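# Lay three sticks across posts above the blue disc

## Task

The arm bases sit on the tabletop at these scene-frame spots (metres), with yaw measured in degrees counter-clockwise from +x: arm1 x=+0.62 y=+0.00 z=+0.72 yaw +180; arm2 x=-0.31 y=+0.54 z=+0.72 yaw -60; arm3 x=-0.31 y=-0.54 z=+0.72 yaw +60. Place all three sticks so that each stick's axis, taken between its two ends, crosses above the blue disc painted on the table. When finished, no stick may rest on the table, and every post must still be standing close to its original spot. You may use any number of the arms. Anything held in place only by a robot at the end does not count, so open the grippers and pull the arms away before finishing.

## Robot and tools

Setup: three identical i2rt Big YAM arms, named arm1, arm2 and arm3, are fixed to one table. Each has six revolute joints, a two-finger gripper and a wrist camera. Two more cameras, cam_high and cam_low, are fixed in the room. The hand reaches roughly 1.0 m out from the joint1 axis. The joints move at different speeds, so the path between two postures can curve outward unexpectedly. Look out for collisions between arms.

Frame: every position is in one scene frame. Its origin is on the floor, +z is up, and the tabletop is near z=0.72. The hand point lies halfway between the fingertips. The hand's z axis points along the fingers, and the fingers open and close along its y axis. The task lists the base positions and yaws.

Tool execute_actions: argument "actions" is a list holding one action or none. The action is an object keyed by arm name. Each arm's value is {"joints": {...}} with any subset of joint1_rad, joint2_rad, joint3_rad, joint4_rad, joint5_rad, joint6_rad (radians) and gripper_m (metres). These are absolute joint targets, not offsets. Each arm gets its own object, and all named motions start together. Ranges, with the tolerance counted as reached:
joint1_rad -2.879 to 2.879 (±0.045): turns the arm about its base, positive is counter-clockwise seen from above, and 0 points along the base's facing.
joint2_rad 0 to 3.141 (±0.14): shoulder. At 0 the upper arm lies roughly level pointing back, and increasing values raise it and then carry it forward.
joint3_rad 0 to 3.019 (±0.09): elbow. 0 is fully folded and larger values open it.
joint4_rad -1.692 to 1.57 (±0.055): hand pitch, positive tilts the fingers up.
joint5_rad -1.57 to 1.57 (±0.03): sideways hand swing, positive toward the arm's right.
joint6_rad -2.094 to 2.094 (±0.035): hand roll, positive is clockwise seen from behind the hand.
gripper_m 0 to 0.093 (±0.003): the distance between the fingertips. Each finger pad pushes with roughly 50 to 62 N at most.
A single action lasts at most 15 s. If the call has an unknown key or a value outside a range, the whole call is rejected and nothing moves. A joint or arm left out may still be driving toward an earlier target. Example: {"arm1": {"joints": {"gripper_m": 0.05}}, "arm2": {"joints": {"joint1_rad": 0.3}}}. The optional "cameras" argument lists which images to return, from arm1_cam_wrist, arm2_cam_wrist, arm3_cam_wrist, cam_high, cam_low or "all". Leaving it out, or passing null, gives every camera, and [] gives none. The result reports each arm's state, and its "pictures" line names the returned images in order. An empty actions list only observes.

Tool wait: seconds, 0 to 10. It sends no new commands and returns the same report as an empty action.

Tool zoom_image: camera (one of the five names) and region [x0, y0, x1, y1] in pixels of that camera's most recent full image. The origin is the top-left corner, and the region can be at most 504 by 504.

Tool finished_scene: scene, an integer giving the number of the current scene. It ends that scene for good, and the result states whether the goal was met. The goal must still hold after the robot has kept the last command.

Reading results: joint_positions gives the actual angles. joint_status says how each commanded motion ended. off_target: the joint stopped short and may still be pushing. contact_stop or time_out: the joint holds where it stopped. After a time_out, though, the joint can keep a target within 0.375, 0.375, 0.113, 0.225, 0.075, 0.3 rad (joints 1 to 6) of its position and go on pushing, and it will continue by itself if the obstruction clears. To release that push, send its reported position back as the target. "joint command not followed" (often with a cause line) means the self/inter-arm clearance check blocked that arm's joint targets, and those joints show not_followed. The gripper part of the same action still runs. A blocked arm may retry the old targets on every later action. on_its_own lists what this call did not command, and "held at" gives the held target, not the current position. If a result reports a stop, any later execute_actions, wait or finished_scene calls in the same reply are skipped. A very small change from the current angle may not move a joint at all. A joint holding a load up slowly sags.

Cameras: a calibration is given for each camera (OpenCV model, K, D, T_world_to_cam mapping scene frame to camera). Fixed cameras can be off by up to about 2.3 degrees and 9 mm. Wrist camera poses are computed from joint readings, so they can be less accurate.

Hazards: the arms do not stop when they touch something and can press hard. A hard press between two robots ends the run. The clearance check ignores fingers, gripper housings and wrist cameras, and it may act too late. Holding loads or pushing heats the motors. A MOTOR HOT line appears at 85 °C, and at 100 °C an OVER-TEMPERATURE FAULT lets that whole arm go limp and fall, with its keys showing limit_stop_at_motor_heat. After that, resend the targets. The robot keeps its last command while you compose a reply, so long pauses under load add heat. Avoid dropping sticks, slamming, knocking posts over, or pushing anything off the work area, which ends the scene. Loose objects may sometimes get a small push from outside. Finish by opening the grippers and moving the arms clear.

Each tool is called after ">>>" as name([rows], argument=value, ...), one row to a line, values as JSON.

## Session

>>> execute_actions(actions=[])

Scene clock: 0.00 s.
Motor temperatures (°C, as the motors report them): arm1=[24 25 26 24 25 26] | arm2=[25 22 24 26 22 23] | arm3=[24 23 25 24 24 25]
arm1.joint_positions: joint1_rad=-0.168 joint2_rad=+0.566 joint3_rad=+1.417 joint4_rad=-1.348 joint5_rad=+0.212 joint6_rad=+0.255 gripper_m=+0.094
arm1.joint_status: not commanded
arm1.hand: x=+0.4298 y=+0.0794 z=+1.3694 quat_wxyz=(-0.076, +0.819, -0.249, -0.511) (m; scene frame)
arm2.joint_positions: joint1_rad=+0.363 joint2_rad=+0.640 joint3_rad=+1.378 joint4_rad=-1.334 joint5_rad=+0.126 joint6_rad=+0.012 gripper_m=+0.095
arm2.joint_status: not commanded
arm2.hand: x=-0.1212 y=+0.3752 z=+1.3484 quat_wxyz=(-0.422, -0.310, -0.828, +0.202) (m; scene frame)
arm3.joint_positions: joint1_rad=+0.287 joint2_rad=+0.530 joint3_rad=+1.422 joint4_rad=-1.251 joint5_rad=+0.238 joint6_rad=+0.334 gripper_m=+0.095
arm3.joint_status: not commanded
arm3.hand: x=-0.2126 y=-0.3556 z=+1.4066 quat_wxyz=(-0.448, +0.325, -0.755, -0.351) (m; scene frame)
pictures: arm1_cam_wrist, arm2_cam_wrist, arm3_cam_wrist, cam_high, cam_low
camera_calibration (this result's frames):
arm1_cam_wrist: T_world_to_cam=[[0.486028, 0.864752, -0.126414, -0.108653], [0.75781, -0.48906, -0.431907, 0.308993], [-0.435317, 0.114121, -0.893015, 1.5257], [0, 0, 0, 1]] pos_world=[0.482813, 0.070959, 1.48219]
arm2_cam_wrist: T_world_to_cam=[[-0.689008, -0.721709, 0.066366, 0.0979181], [-0.694132, 0.630788, -0.346824, 0.151694], [0.208443, -0.285031, -0.935579, 1.51969], [0, 0, 0, 1]] pos_world=[-0.144007, 0.40814, 1.4679]
arm3_cam_wrist: T_world_to_cam=[[0.806955, -0.544159, -0.229598, 0.297676], [-0.573184, -0.627801, -0.526617, 0.400026], [0.142421, 0.556558, -0.81851, 1.50395], [0, 0, 0, 1]] pos_world=[-0.225117, -0.423917, 1.51001]
Images, in order (width x height): arm1_cam_wrist 616x616, arm2_cam_wrist 616x616, arm3_cam_wrist 616x616, cam_high 896x504, cam_low 896x504.

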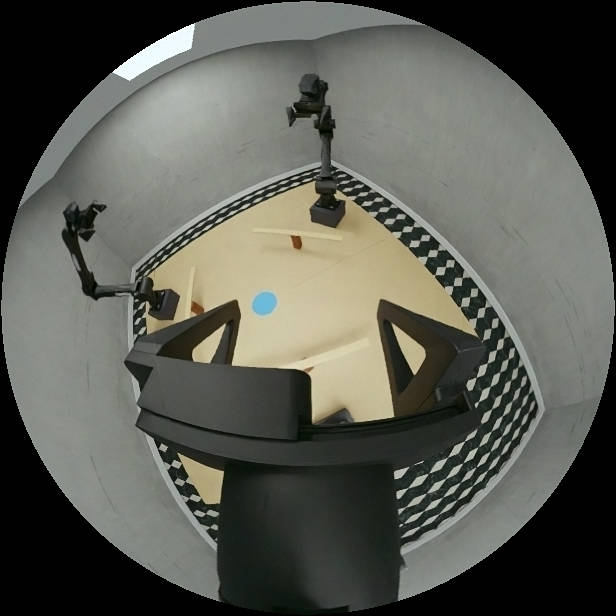

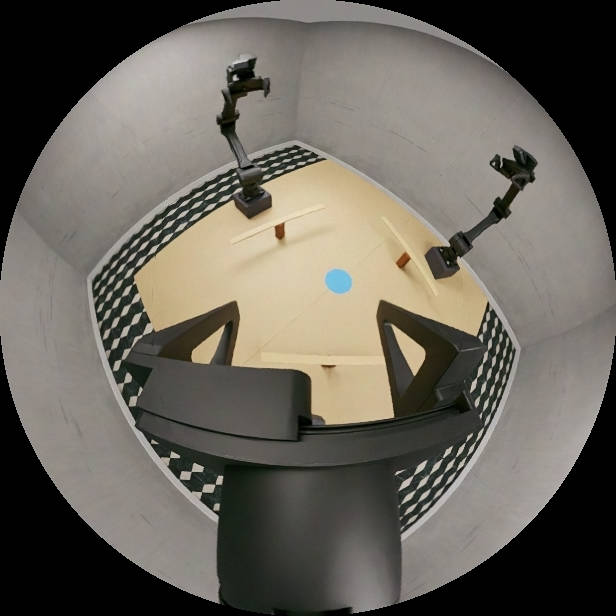

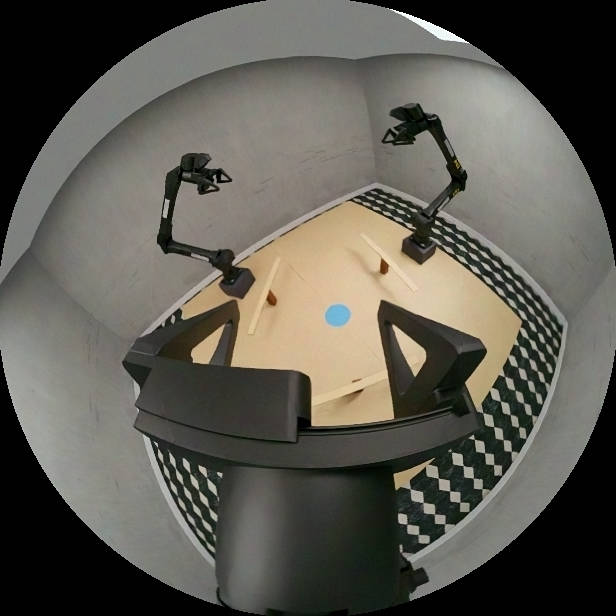

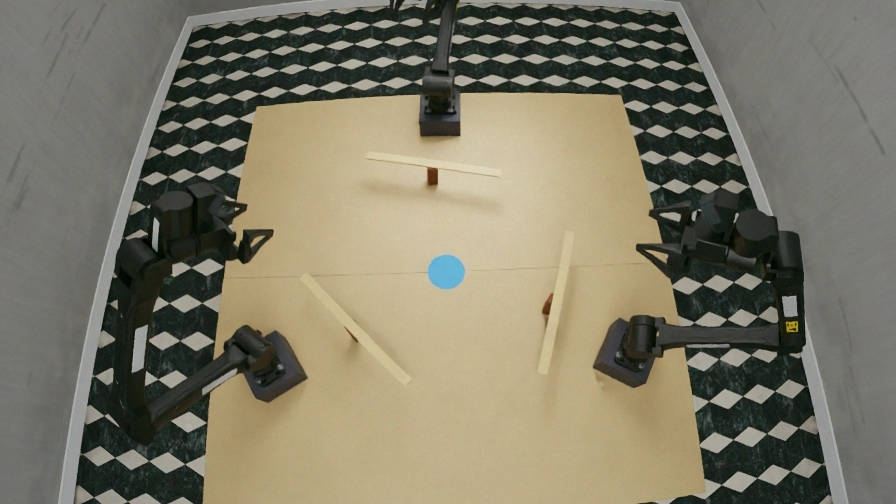

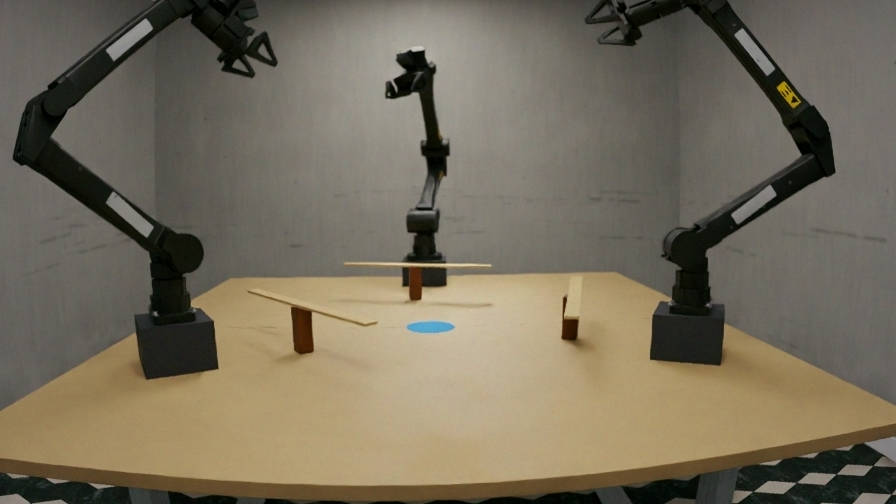

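Layout looks almost identical; only stick yaw differs. Zooming.

>>> zoom_image(camera="cam_high", region=[355, 130, 515, 200])

>>> zoom_image(camera="cam_high", region=[290, 260, 430, 400])

>>> zoom_image(camera="cam_high", region=[480, 220, 640, 390])

>>> zoom_image(camera="cam_low", region=[230, 250, 630, 370])

Region (355, 130, 515, 200) of cam_high's 896x504 image, scaled by 3.150, with more detail than that image has; it fills the top 220 rows of this view, and the rest is white.

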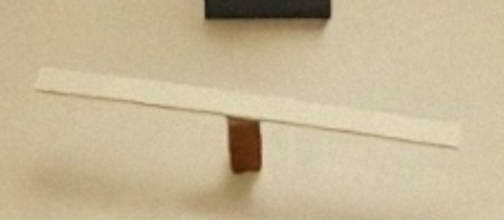

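Region (290, 260, 430, 400) of cam_high's 896x504 image, scaled by 3.600, with more detail than that image has.

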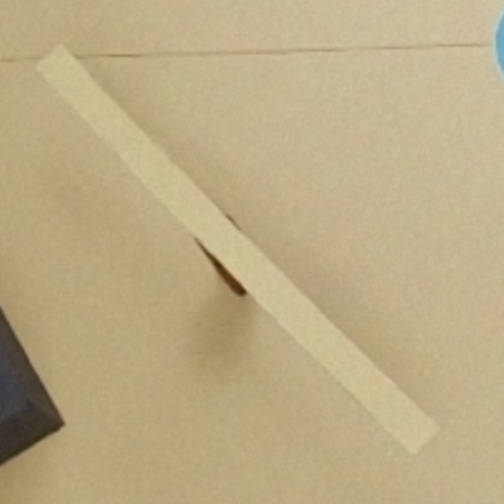

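Region (480, 220, 640, 390) of cam_high's 896x504 image, scaled by 2.965, with more detail than that image has; it fills the left 474 columns of this view, and the rest is white.

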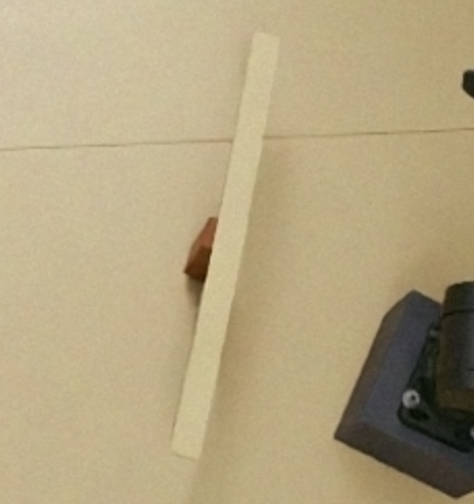

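Region (230, 250, 630, 370) of cam_low's 896x504 image, scaled by 1.260, with more detail than that image has; it fills the top 151 rows of this view, and the rest is white.

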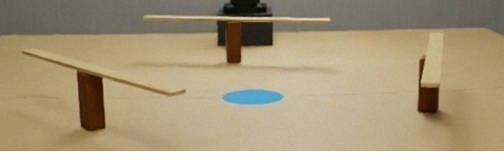

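>>> execute_actions([
  {"arm1":{"joints":{"joint1_rad":-0.386,"joint2_rad":1.272,"joint3_rad":0.663,"joint4_rad":-0.95,"joint5_rad":0,"joint6_rad":-1.80}},"arm2":{"joints":{"joint1_rad":0.138,"joint2_rad":1.245,"joint3_rad":0.604,"joint4_rad":-0.909,"joint5_rad":0,"joint6_rad":1.51}},"arm3":{"joints":{"joint1_rad":0.195,"joint2_rad":1.187,"joint3_rad":0.585,"joint4_rad":-0.93,"joint5_rad":0,"joint6_rad":1.546}}},
])

Scene clock: 4.23 s.
Motor temperatures (°C, as the motors report them): arm1=[24 25 26 24 25 26] | arm2=[25 22 24 26 22 23] | arm3=[24 23 26 24 24 25]
arm1.joint_positions: joint1_rad=-0.383 joint2_rad=+1.285 joint3_rad=+0.668 joint4_rad=-0.959 joint5_rad=+0.004 joint6_rad=-1.787 gripper_m=+0.094
arm1.joint_status: all done
arm1.hand: x=+0.3552 y=+0.1196 z=+0.8530 quat_wxyz=(+0.002, +0.775, +0.631, +0.001) (m; scene frame)
arm2.joint_positions: joint1_rad=+0.140 joint2_rad=+1.259 joint3_rad=+0.601 joint4_rad=-0.918 joint5_rad=+0.002 joint6_rad=+1.499 gripper_m=+0.095
arm2.joint_status: all done
arm2.hand: x=-0.1348 y=+0.3298 z=+0.8502 quat_wxyz=(+0.003, -0.926, -0.378, +0.009) (m; scene frame)
arm3.joint_positions: joint1_rad=+0.200 joint2_rad=+1.202 joint3_rad=+0.584 joint4_rad=-0.937 joint5_rad=+0.002 joint6_rad=+1.536 gripper_m=+0.095
arm3.joint_status: all done
arm3.hand: x=-0.2215 y=-0.2882 z=+0.8547 quat_wxyz=(+0.005, -0.150, -0.989, -0.004) (m; scene frame)
pictures: arm1_cam_wrist, arm2_cam_wrist, arm3_cam_wrist, cam_high, cam_low
camera_calibration (this result's frames):
arm1_cam_wrist: T_world_to_cam=[[-0.979755, 0.200191, -0.00175193, 0.321378], [0.160727, 0.791773, 0.58929, -0.650087], [0.119358, 0.577079, -0.80792, 0.702529], [0, 0, 0, 1]] pos_world=[0.335506, 0.0449696, 0.95124]
arm2_cam_wrist: T_world_to_cam=[[-0.693026, 0.720796, 0.0129489, -0.342014], [0.598879, 0.565621, 0.566937, -0.582984], [0.401322, 0.400657, -0.823659, 0.74814], [0, 0, 0, 1]] pos_world=[-0.188133, 0.276522, 0.951157]
arm3_cam_wrist: T_world_to_cam=[[-0.288521, -0.957471, -0.00198258, -0.341532], [-0.769094, 0.230522, 0.596116, -0.609024], [-0.570307, 0.173517, -0.802896, 0.734262], [0, 0, 0, 1]] pos_world=[-0.148181, -0.314021, 0.951908]
Images, in order (width x height): arm1_cam_wrist 616x616, arm2_cam_wrist 616x616, arm3_cam_wrist 616x616, cam_high 896x504, cam_low 896x504.

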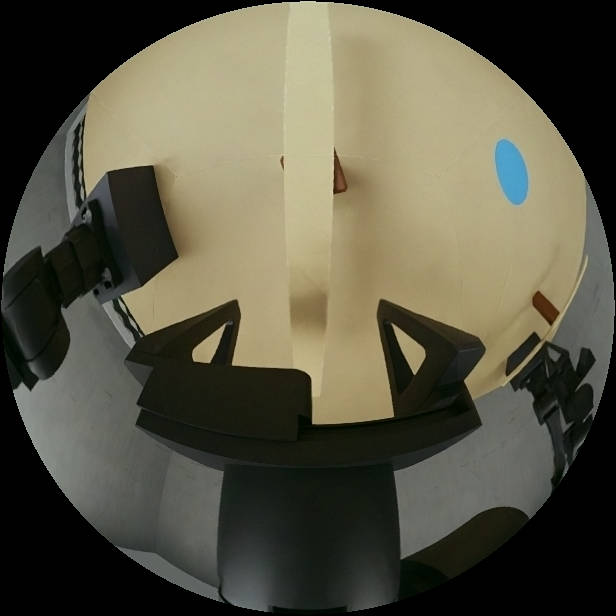

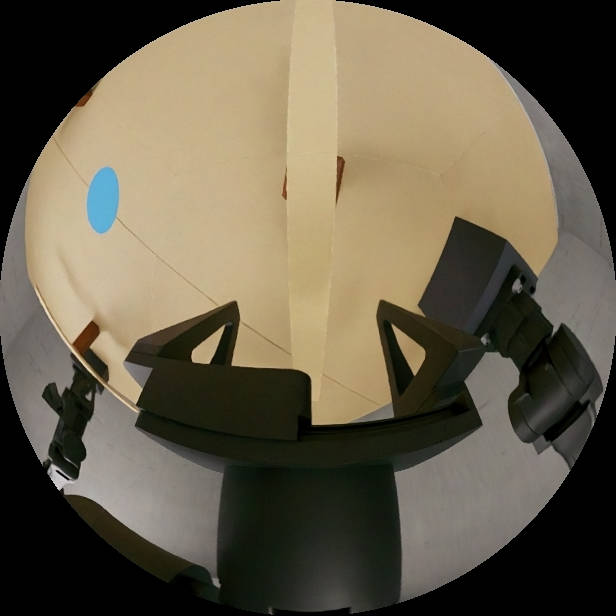

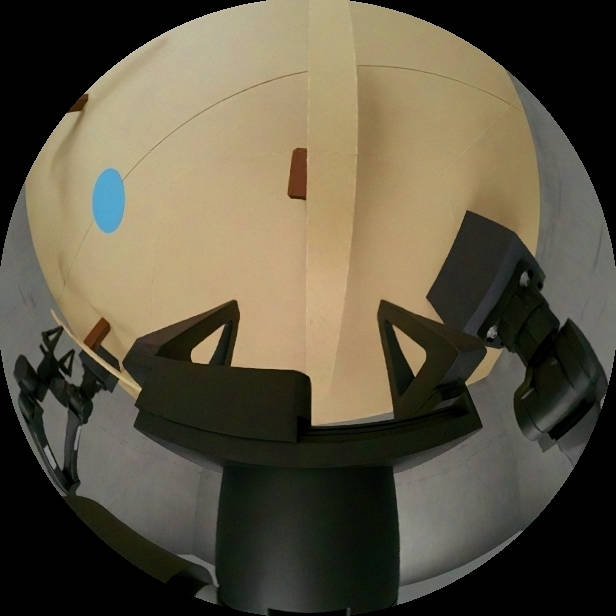

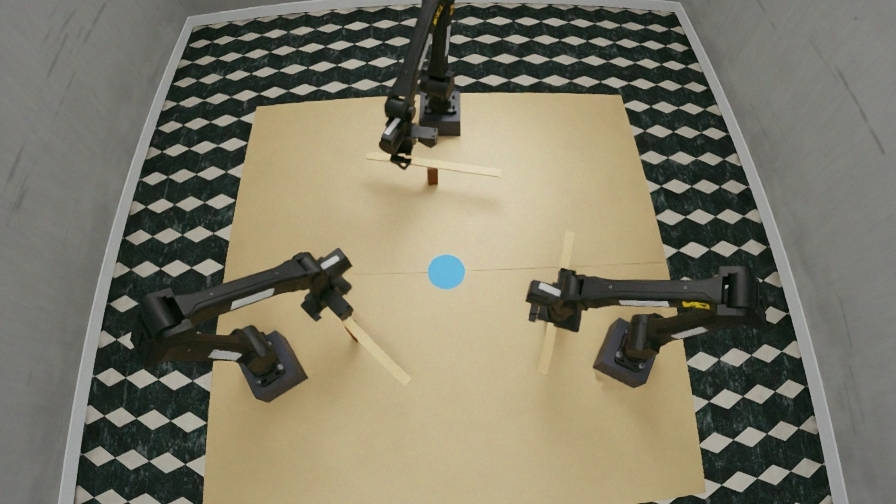

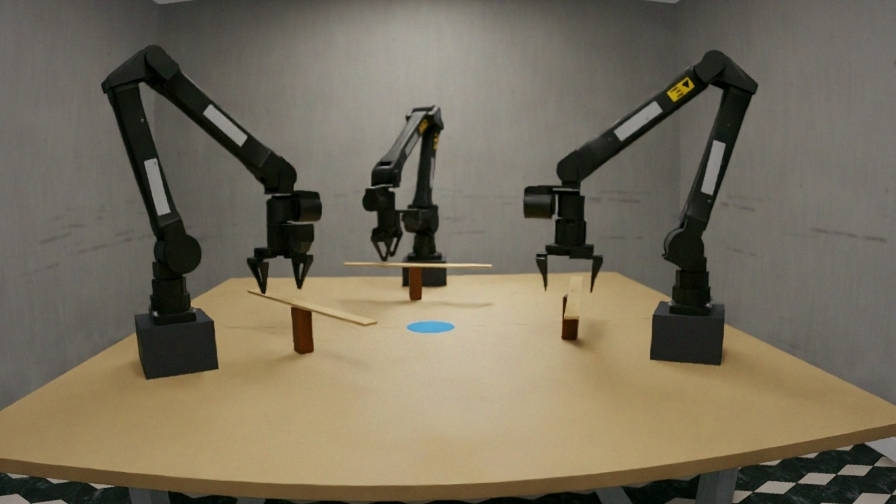

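>>> zoom_image(camera="arm1_cam_wrist", region=[260, 130, 380, 430])

>>> zoom_image(camera="arm2_cam_wrist", region=[260, 130, 380, 430])

>>> zoom_image(camera="arm3_cam_wrist", region=[260, 130, 380, 430])

Region (260, 130, 380, 430) of arm1_cam_wrist's 616x616 image, scaled by 1.680, with more detail than that image has; it fills the left 202 columns of this view, and the rest is white.

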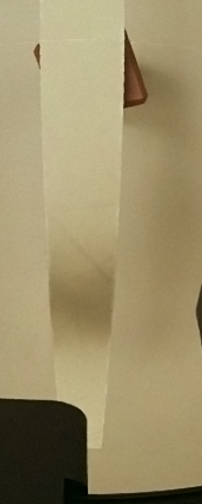

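Region (260, 130, 380, 430) of arm2_cam_wrist's 616x616 image, scaled by 1.680, with more detail than that image has; it fills the left 202 columns of this view, and the rest is white.

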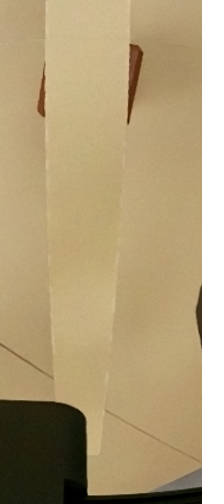

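Region (260, 130, 380, 430) of arm3_cam_wrist's 616x616 image, scaled by 1.680, with more detail than that image has; it fills the left 202 columns of this view, and the rest is white.

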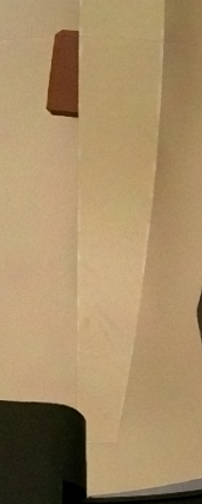

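>>> execute_actions([
  {"arm1":{"joints":{"joint2_rad":1.374,"joint3_rad":0.604,"joint4_rad":-0.792,"gripper_m":0.075}},"arm2":{"joints":{"joint2_rad":1.348,"joint3_rad":0.532,"joint4_rad":-0.736,"gripper_m":0.075}},"arm3":{"joints":{"joint2_rad":1.274,"joint3_rad":0.49,"joint4_rad":-0.755}}},
], cameras=["arm1_cam_wrist","arm2_cam_wrist","arm3_cam_wrist"])

Scene clock: 6.83 s.
Motor temperatures (°C, as the motors report them): arm1=[24 25 26 24 25 26] | arm2=[25 22 25 26 22 23] | arm3=[24 23 26 24 24 25]
arm1.joint_positions: joint1_rad=-0.383 joint2_rad=+1.380 joint3_rad=+0.608 joint4_rad=-0.801 joint5_rad=+0.003 joint6_rad=-1.787 gripper_m=+0.075
arm1.joint_status: all done
arm1.hand: x=+0.3560 y=+0.1189 z=+0.8094 quat_wxyz=(+0.001, +0.775, +0.632, +0.000) (m; scene frame)
arm2.joint_positions: joint1_rad=+0.140 joint2_rad=+1.347 joint3_rad=+0.525 joint4_rad=-0.745 joint5_rad=+0.002 joint6_rad=+1.499 gripper_m=+0.075
arm2.joint_status: all done
arm2.hand: x=-0.1395 y=+0.3344 z=+0.8070 quat_wxyz=(-0.002, -0.926, -0.378, +0.007) (m; scene frame)
arm3.joint_positions: joint1_rad=+0.200 joint2_rad=+1.279 joint3_rad=+0.481 joint4_rad=-0.771 joint5_rad=+0.002 joint6_rad=+1.536 gripper_m=+0.095
arm3.joint_status: all done
arm3.hand: x=-0.2284 y=-0.3059 z=+0.8071 quat_wxyz=(+0.007, -0.151, -0.989, +0.003) (m; scene frame)
pictures: arm1_cam_wrist, arm2_cam_wrist, arm3_cam_wrist
camera_calibration (this result's frames):
arm1_cam_wrist: T_world_to_cam=[[-0.979908, 0.199452, -0.000178424, 0.321119], [0.161043, 0.791734, 0.589255, -0.624065], [0.117669, 0.577387, -0.807947, 0.668149], [0, 0, 0, 1]] pos_world=[0.336548, 0.0442647, 0.90762]
arm2_cam_wrist: T_world_to_cam=[[-0.692885, 0.721036, 0.00418757, -0.341005], [0.595812, 0.569259, 0.566527, -0.559666], [0.406103, 0.395033, -0.824033, 0.715501], [0, 0, 0, 1]] pos_world=[-0.193388, 0.281825, 0.90809]
arm3_cam_wrist: T_world_to_cam=[[-0.289049, -0.957242, 0.0117449, -0.371702], [-0.766251, 0.238697, 0.596559, -0.579085], [-0.573855, 0.163436, -0.802483, 0.690974], [0, 0, 0, 1]] pos_world=[-0.154646, -0.330513, 0.904318]
Images, in order (width x height): arm1_cam_wrist 616x616, arm2_cam_wrist 616x616, arm3_cam_wrist 616x616.

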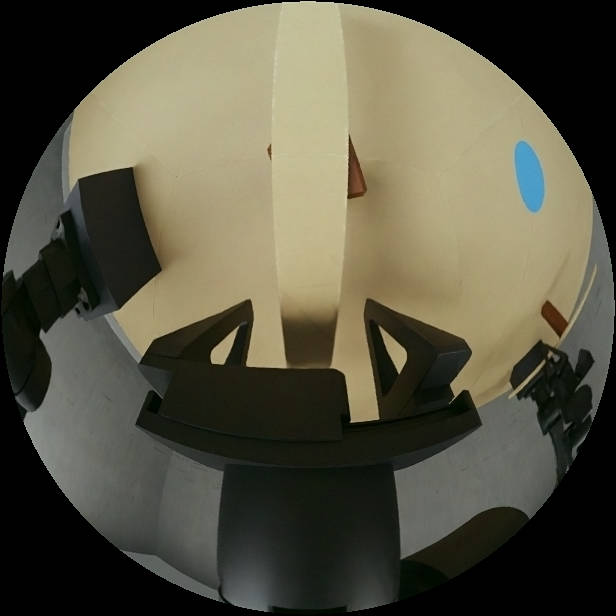

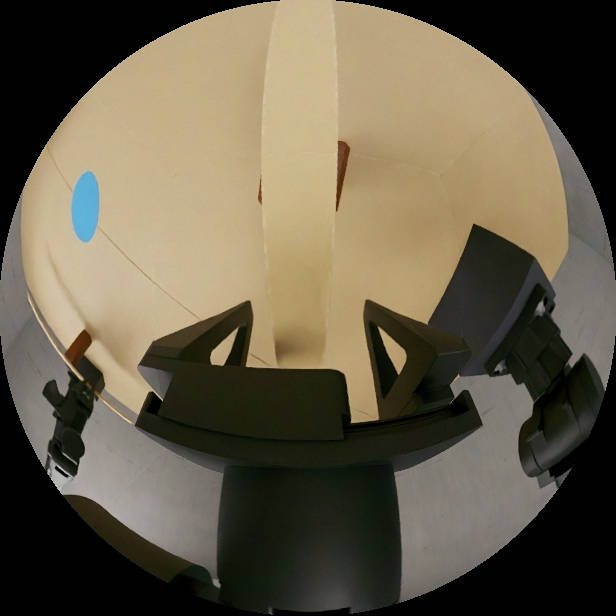

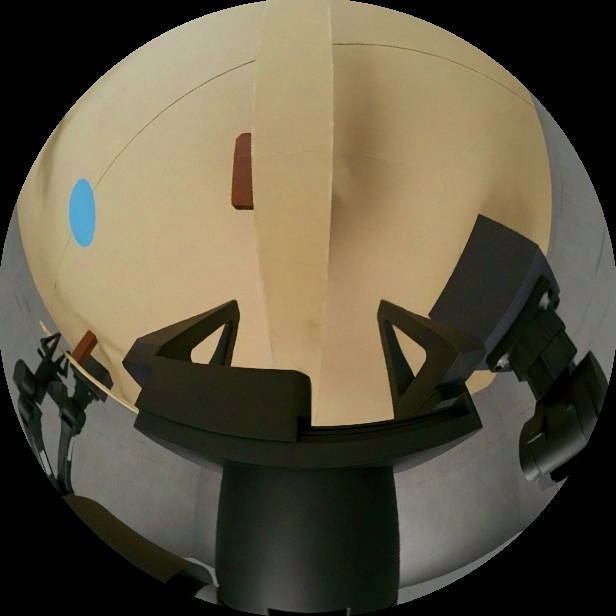

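Nudge j4 on arms 2 and 3 while closing.

>>> execute_actions([
  {"arm1":{"joints":{"gripper_m":0.02}},"arm2":{"joints":{"joint4_rad":-0.72,"gripper_m":0.02}},"arm3":{"joints":{"joint4_rad":-0.733,"gripper_m":0.02}}},
], cameras=["cam_low"])

Scene clock: 7.63 s.
Motor temperatures (°C, as the motors report them): arm1=[24 25 26 24 25 26] | arm2=[25 22 25 26 22 23] | arm3=[24 23 26 24 24 25]
arm1.joint_positions: joint1_rad=-0.383 joint2_rad=+1.380 joint3_rad=+0.608 joint4_rad=-0.801 joint5_rad=+0.003 joint6_rad=-1.788 gripper_m=+0.027
arm1.joint_status: gripper_m off_target (ended at +0.027, target +0.020)
arm1.hand: x=+0.3560 y=+0.1189 z=+0.8094 quat_wxyz=(+0.001, +0.775, +0.632, +0.000) (m; scene frame)
arm2.joint_positions: joint1_rad=+0.140 joint2_rad=+1.347 joint3_rad=+0.525 joint4_rad=-0.728 joint5_rad=+0.002 joint6_rad=+1.501 gripper_m=+0.027
arm2.joint_status: gripper_m off_target (ended at +0.027, target +0.020); the others done
arm2.hand: x=-0.1369 y=+0.3313 z=+0.8071 quat_wxyz=(-0.009, -0.926, -0.377, +0.005) (m; scene frame)
arm3.joint_positions: joint1_rad=+0.200 joint2_rad=+1.279 joint3_rad=+0.481 joint4_rad=-0.749 joint5_rad=+0.002 joint6_rad=+1.537 gripper_m=+0.027
arm3.joint_status: gripper_m off_target (ended at +0.027, target +0.020); the others done
arm3.hand: x=-0.2266 y=-0.3008 z=+0.8071 quat_wxyz=(+0.004, -0.151, -0.988, -0.008) (m; scene frame)
pictures: cam_low
Images, in order (width x height): cam_low 896x504.

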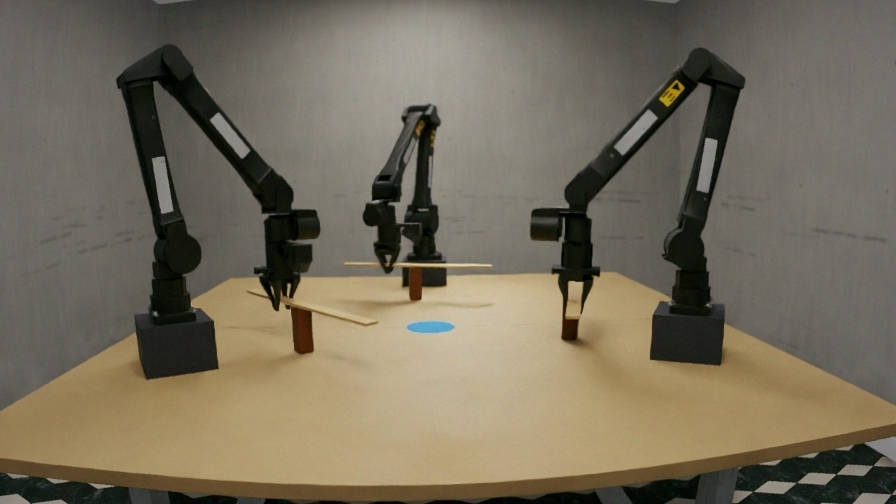

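>>> execute_actions([
  {"arm1":{"joints":{"joint1_rad":-0.192,"joint2_rad":1.217,"joint3_rad":0.695,"joint4_rad":-1.02,"joint6_rad":-0.045}},"arm2":{"joints":{"joint1_rad":-0.273,"joint2_rad":1.225,"joint3_rad":0.68,"joint4_rad":-1.01,"joint6_rad":-0.104}},"arm3":{"joints":{"joint1_rad":-0.224,"joint2_rad":1.217,"joint3_rad":0.692,"joint4_rad":-1.02,"joint6_rad":-0.10}}},
], cameras=["cam_high","cam_low"])

Scene clock: 10.70 s.
Motor temperatures (°C, as the motors report them): arm1=[24 25 27 24 25 26] | arm2=[25 22 25 26 22 23] | arm3=[24 23 26 24 24 25]
arm1.joint_positions: joint1_rad=-0.191 joint2_rad=+1.210 joint3_rad=+0.655 joint4_rad=-1.012 joint5_rad=+0.003 joint6_rad=-0.058 gripper_m=+0.027
arm1.joint_status: all done
arm1.hand: x=+0.3504 y=+0.0637 z=+0.8686 quat_wxyz=(+0.000, +0.996, -0.085, -0.003) (m; scene frame)
arm2.joint_positions: joint1_rad=-0.273 joint2_rad=+1.220 joint3_rad=+0.665 joint4_rad=-1.004 joint5_rad=-0.001 joint6_rad=-0.093 gripper_m=+0.027
arm2.joint_status: all done
arm2.hand: x=-0.2284 y=+0.2658 z=+0.8819 quat_wxyz=(-0.001, -0.559, -0.829, +0.009) (m; scene frame)
arm3.joint_positions: joint1_rad=-0.224 joint2_rad=+1.227 joint3_rad=+0.664 joint4_rad=-1.007 joint5_rad=+0.000 joint6_rad=-0.090 gripper_m=+0.027
arm3.joint_status: all done
arm3.hand: x=-0.1150 y=-0.3331 z=+0.8722 quat_wxyz=(+0.008, +0.435, -0.900, -0.002) (m; scene frame)
pictures: cam_high, cam_low
Images, in order (width x height): cam_high 896x504, cam_low 896x504.

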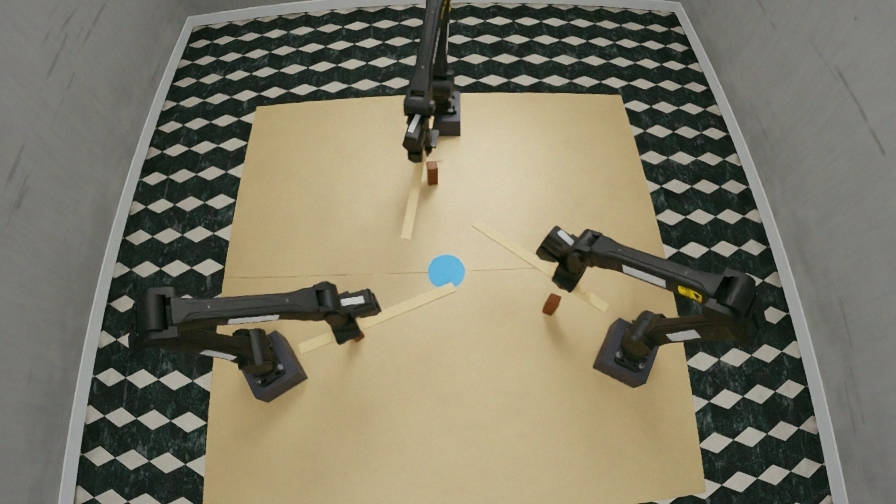

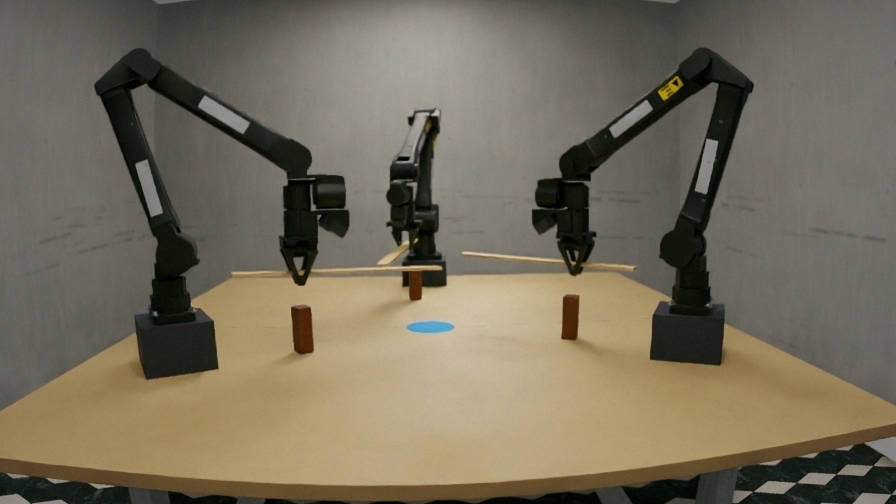

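>>> zoom_image(camera="cam_high", region=[380, 200, 500, 310])

>>> zoom_image(camera="cam_low", region=[220, 230, 650, 320])

Region (380, 200, 500, 310) of cam_high's 896x504 image, scaled by 4.200, with more detail than that image has; it fills the top 462 rows of this view, and the rest is white.

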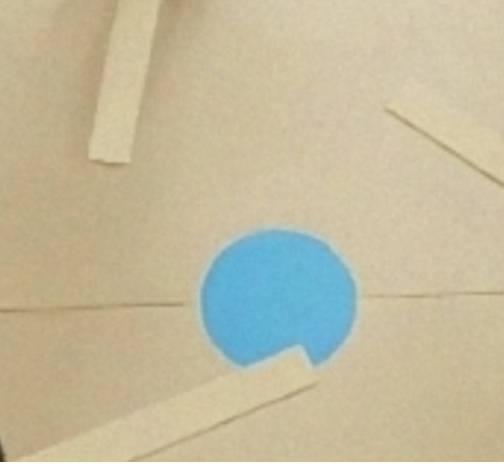

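Region (220, 230, 650, 320) of cam_low's 896x504 image, scaled by 1.172, with more detail than that image has; it fills the top 105 rows of this view, and the rest is white.

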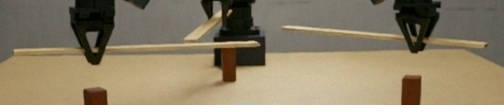

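>>> execute_actions([
  {"arm1":{"joints":{"joint2_rad":1.49,"joint3_rad":0.878,"joint4_rad":-0.725}},"arm2":{"joints":{"joint2_rad":1.512,"joint3_rad":0.862,"joint4_rad":-0.668}},"arm3":{"joints":{"joint2_rad":1.466,"joint3_rad":0.826,"joint4_rad":-0.685}}},
], cameras=["cam_low"])

Scene clock: 13.07 s.
Motor temperatures (°C, as the motors report them): arm1=[24 25 27 24 25 26] | arm2=[25 22 25 26 22 23] | arm3=[24 23 27 24 24 25]
arm1.joint_positions: joint1_rad=-0.191 joint2_rad=+1.496 joint3_rad=+0.844 joint4_rad=-0.738 joint5_rad=+0.003 joint6_rad=-0.058 gripper_m=+0.027
arm1.joint_status: all done
arm1.hand: x=+0.2218 y=+0.0934 z=+0.8469 quat_wxyz=(-0.012, +0.992, -0.085, -0.090) (m; scene frame)
arm2.joint_positions: joint1_rad=-0.273 joint2_rad=+1.510 joint3_rad=+0.839 joint4_rad=-0.680 joint5_rad=-0.001 joint6_rad=-0.093 gripper_m=+0.027
arm2.joint_status: all done
arm2.hand: x=-0.1897 y=+0.1350 z=+0.8549 quat_wxyz=(-0.081, -0.555, -0.824, +0.075) (m; scene frame)
arm3.joint_positions: joint1_rad=-0.224 joint2_rad=+1.475 joint3_rad=+0.790 joint4_rad=-0.706 joint5_rad=+0.000 joint6_rad=-0.090 gripper_m=+0.027
arm3.joint_status: all done
arm3.hand: x=-0.0386 y=-0.2524 z=+0.8407 quat_wxyz=(-0.076, +0.434, -0.897, -0.033) (m; scene frame)
pictures: cam_low
Images, in order (width x height): cam_low 896x504.

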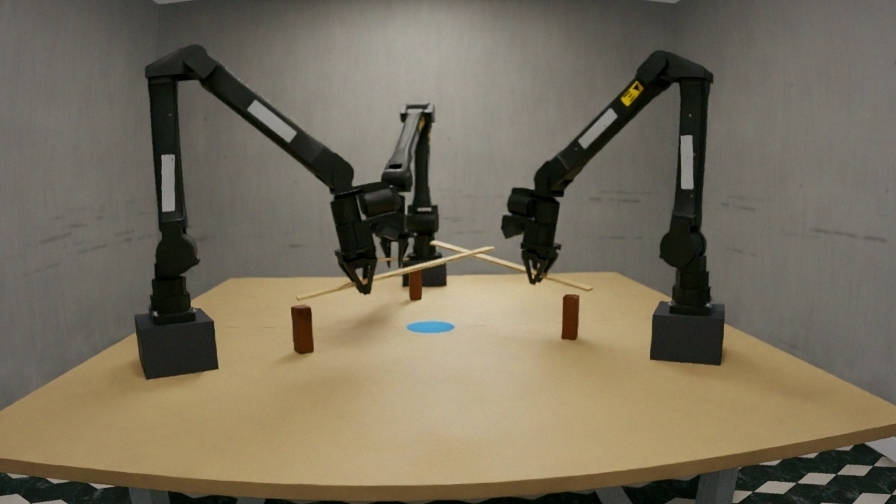

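>>> execute_actions([
  {"arm1":{"joints":{"joint1_rad":-0.046}},"arm2":{"joints":{"joint1_rad":-0.126,"joint2_rad":1.54}},"arm3":{"joints":{"joint1_rad":-0.077}}},
], cameras=["cam_high","cam_low"])

>>> zoom_image(camera="cam_high", region=[330, 190, 580, 350])

>>> zoom_image(camera="cam_low", region=[270, 230, 450, 330])

>>> zoom_image(camera="cam_low", region=[400, 230, 600, 330])

Scene clock: 14.53 s.
Motor temperatures (°C, as the motors report them): arm1=[24 25 28 24 25 26] | arm2=[25 22 25 26 22 23] | arm3=[24 23 27 24 24 25]
arm1.joint_positions: joint1_rad=-0.038 joint2_rad=+1.496 joint3_rad=+0.844 joint4_rad=-0.734 joint5_rad=+0.001 joint6_rad=-0.055 gripper_m=+0.027
arm1.joint_status: all done
arm1.hand: x=+0.2112 y=+0.0318 z=+0.8473 quat_wxyz=(-0.005, +0.996, -0.011, -0.093) (m; scene frame)
arm2.joint_positions: joint1_rad=-0.118 joint2_rad=+1.524 joint3_rad=+0.839 joint4_rad=-0.680 joint5_rad=+0.000 joint6_rad=-0.095 gripper_m=+0.027
arm2.joint_status: all done
arm2.hand: x=-0.1300 y=+0.1594 z=+0.8482 quat_wxyz=(-0.079, -0.490, -0.866, +0.064) (m; scene frame)
arm3.joint_positions: joint1_rad=-0.068 joint2_rad=+1.475 joint3_rad=+0.790 joint4_rad=-0.706 joint5_rad=+0.000 joint6_rad=-0.092 gripper_m=+0.027
arm3.joint_status: all done
arm3.hand: x=-0.0858 y=-0.2139 z=+0.8413 quat_wxyz=(-0.073, +0.502, -0.861, -0.040) (m; scene frame)
pictures: cam_high, cam_low
Images, in order (width x height): cam_high 896x504, cam_low 896x504.

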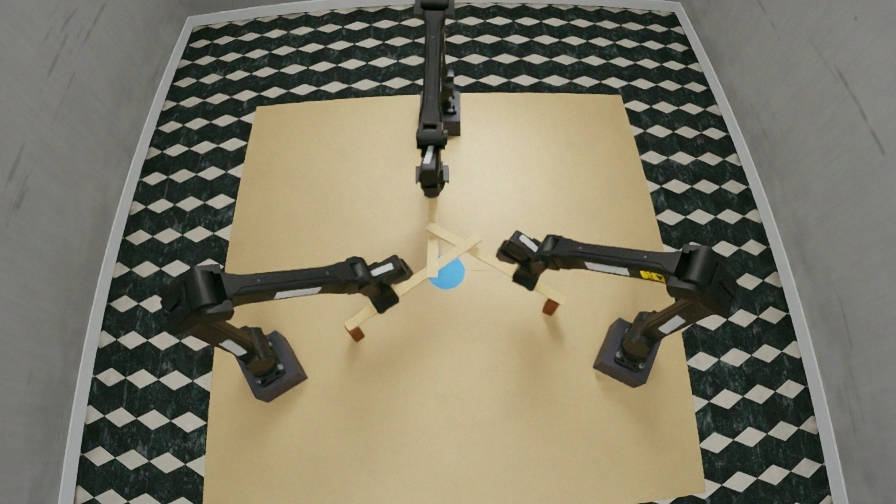

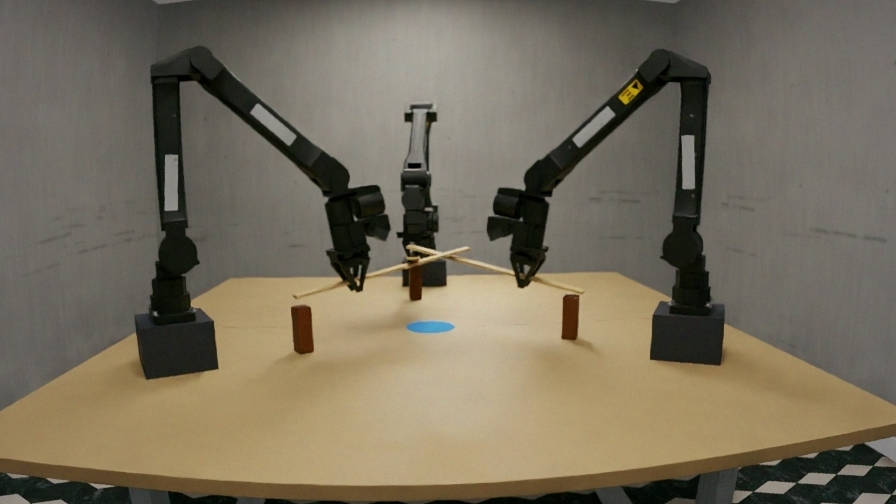

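Region (330, 190, 580, 350) of cam_high's 896x504 image, scaled by 2.016, with more detail than that image has; it fills the top 323 rows of this view, and the rest is white.

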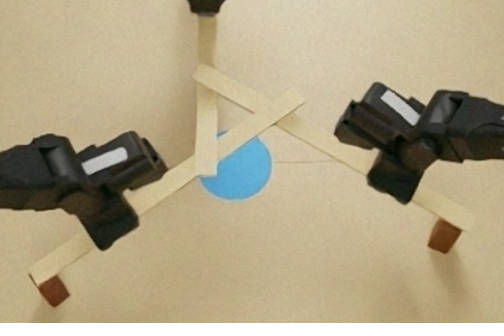

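Region (270, 230, 450, 330) of cam_low's 896x504 image, scaled by 2.800, with more detail than that image has.

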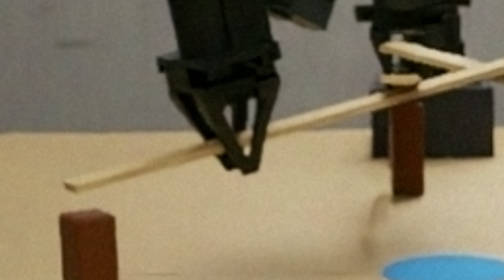

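Region (400, 230, 600, 330) of cam_low's 896x504 image, scaled by 2.520, with more detail than that image has.

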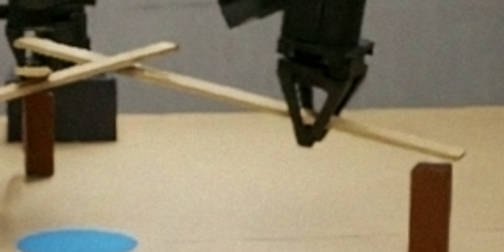

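>>> execute_actions(actions=[], cameras=["arm1_cam_wrist","arm2_cam_wrist","arm3_cam_wrist","cam_low"])

>>> zoom_image(camera="cam_low", region=[385, 230, 455, 305])

Scene clock: 15.20 s.
Motor temperatures (°C, as the motors report them): arm1=[24 25 28 24 25 26] | arm2=[25 22 25 26 22 23] | arm3=[24 23 27 24 24 25]
arm1.joint_positions: joint1_rad=-0.038 joint2_rad=+1.496 joint3_rad=+0.844 joint4_rad=-0.734 joint5_rad=+0.001 joint6_rad=-0.055 gripper_m=+0.027
arm1.joint_status: all done
arm1.hand: x=+0.2112 y=+0.0318 z=+0.8473 quat_wxyz=(-0.005, +0.996, -0.011, -0.093) (m; scene frame)
arm2.joint_positions: joint1_rad=-0.118 joint2_rad=+1.524 joint3_rad=+0.839 joint4_rad=-0.680 joint5_rad=+0.000 joint6_rad=-0.095 gripper_m=+0.027
arm2.joint_status: all done
arm2.hand: x=-0.1300 y=+0.1594 z=+0.8482 quat_wxyz=(-0.079, -0.490, -0.866, +0.064) (m; scene frame)
arm3.joint_positions: joint1_rad=-0.068 joint2_rad=+1.475 joint3_rad=+0.790 joint4_rad=-0.706 joint5_rad=+0.000 joint6_rad=-0.092 gripper_m=+0.027
arm3.joint_status: all done
arm3.hand: x=-0.0858 y=-0.2139 z=+0.8413 quat_wxyz=(-0.073, +0.502, -0.861, -0.040) (m; scene frame)
pictures: arm1_cam_wrist, arm2_cam_wrist, arm3_cam_wrist, cam_low
camera_calibration (this result's frames):
arm1_cam_wrist: T_world_to_cam=[[0.0201752, 0.999749, 0.00972249, -0.0484339], [0.902584, -0.0223954, 0.429931, -0.54985], [0.430041, 0.0001014, -0.902809, 0.798915], [0, 0, 0, 1]] pos_world=[0.153697, 0.0360266, 0.958136]
arm2_cam_wrist: T_world_to_cam=[[-0.863027, -0.504078, 0.0329984, -0.0596744], [-0.45003, 0.796878, 0.403061, -0.522628], [-0.22947, 0.333003, -0.914578, 0.818736], [0, 0, 0, 1]] pos_world=[-0.0988236, 0.113749, 0.961419]
arm3_cam_wrist: T_world_to_cam=[[0.874414, -0.485062, 0.0107433, -0.0411613], [-0.438901, -0.781373, 0.443648, -0.573666], [-0.206802, -0.392647, -0.896137, 0.776591], [0, 0, 0, 1]] pos_world=[-0.0551897, -0.163287, 0.95088]
Images, in order (width x height): arm1_cam_wrist 616x616, arm2_cam_wrist 616x616, arm3_cam_wrist 616x616, cam_low 896x504.

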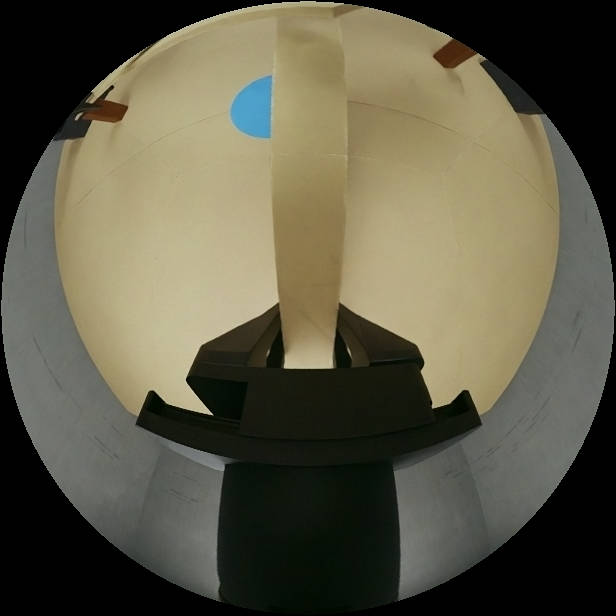

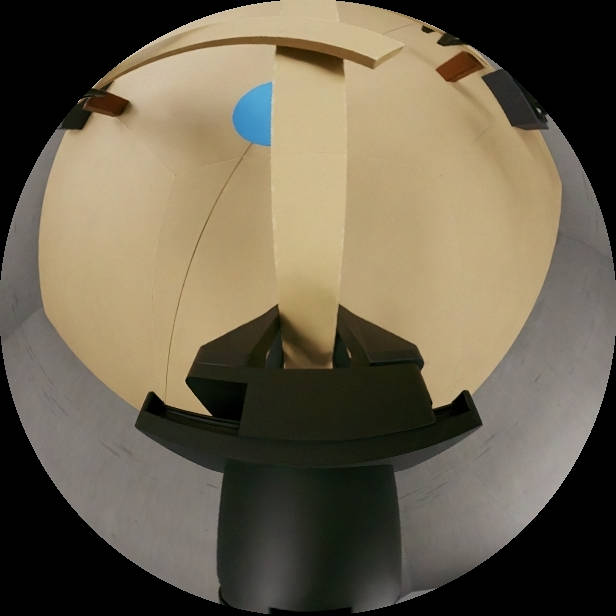

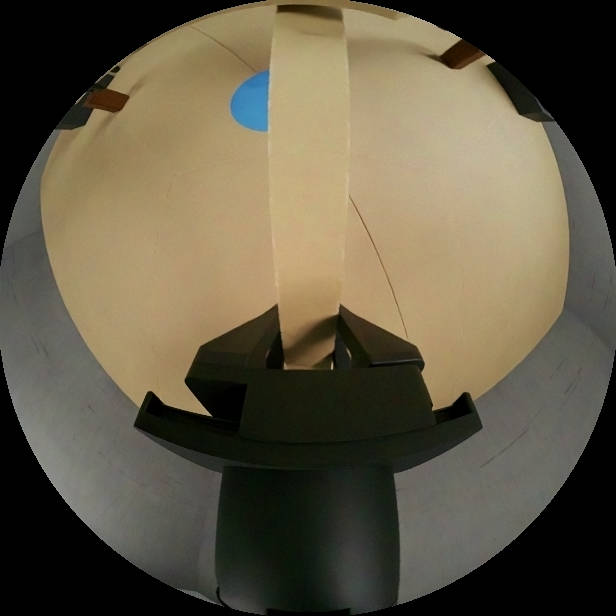

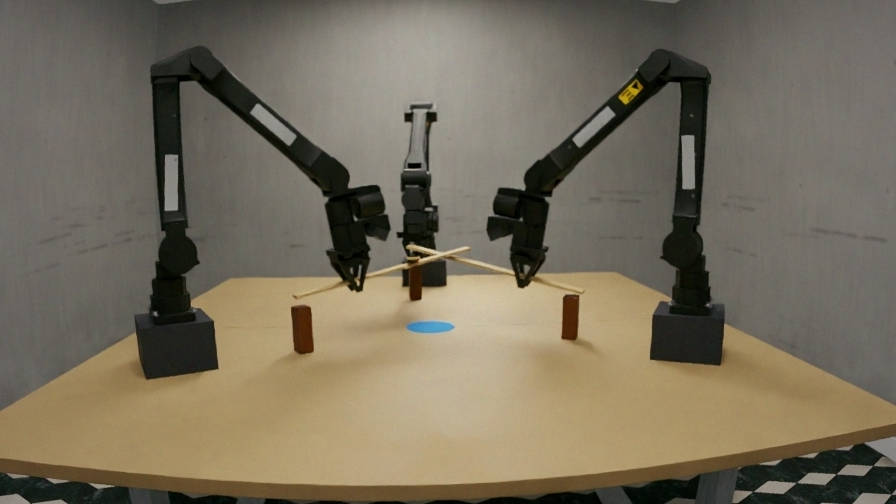

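Region (385, 230, 455, 305) of cam_low's 896x504 image, scaled by 6.720, with more detail than that image has; it fills the left 470 columns of this view, and the rest is white.

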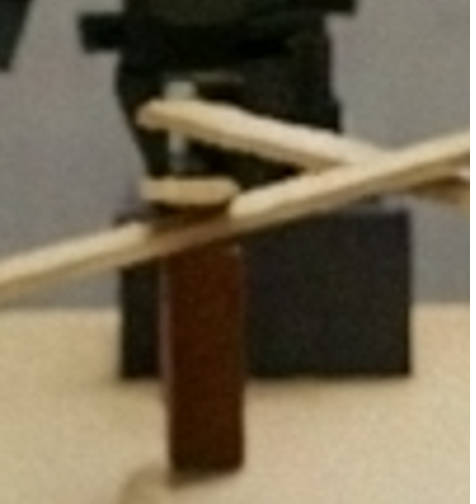

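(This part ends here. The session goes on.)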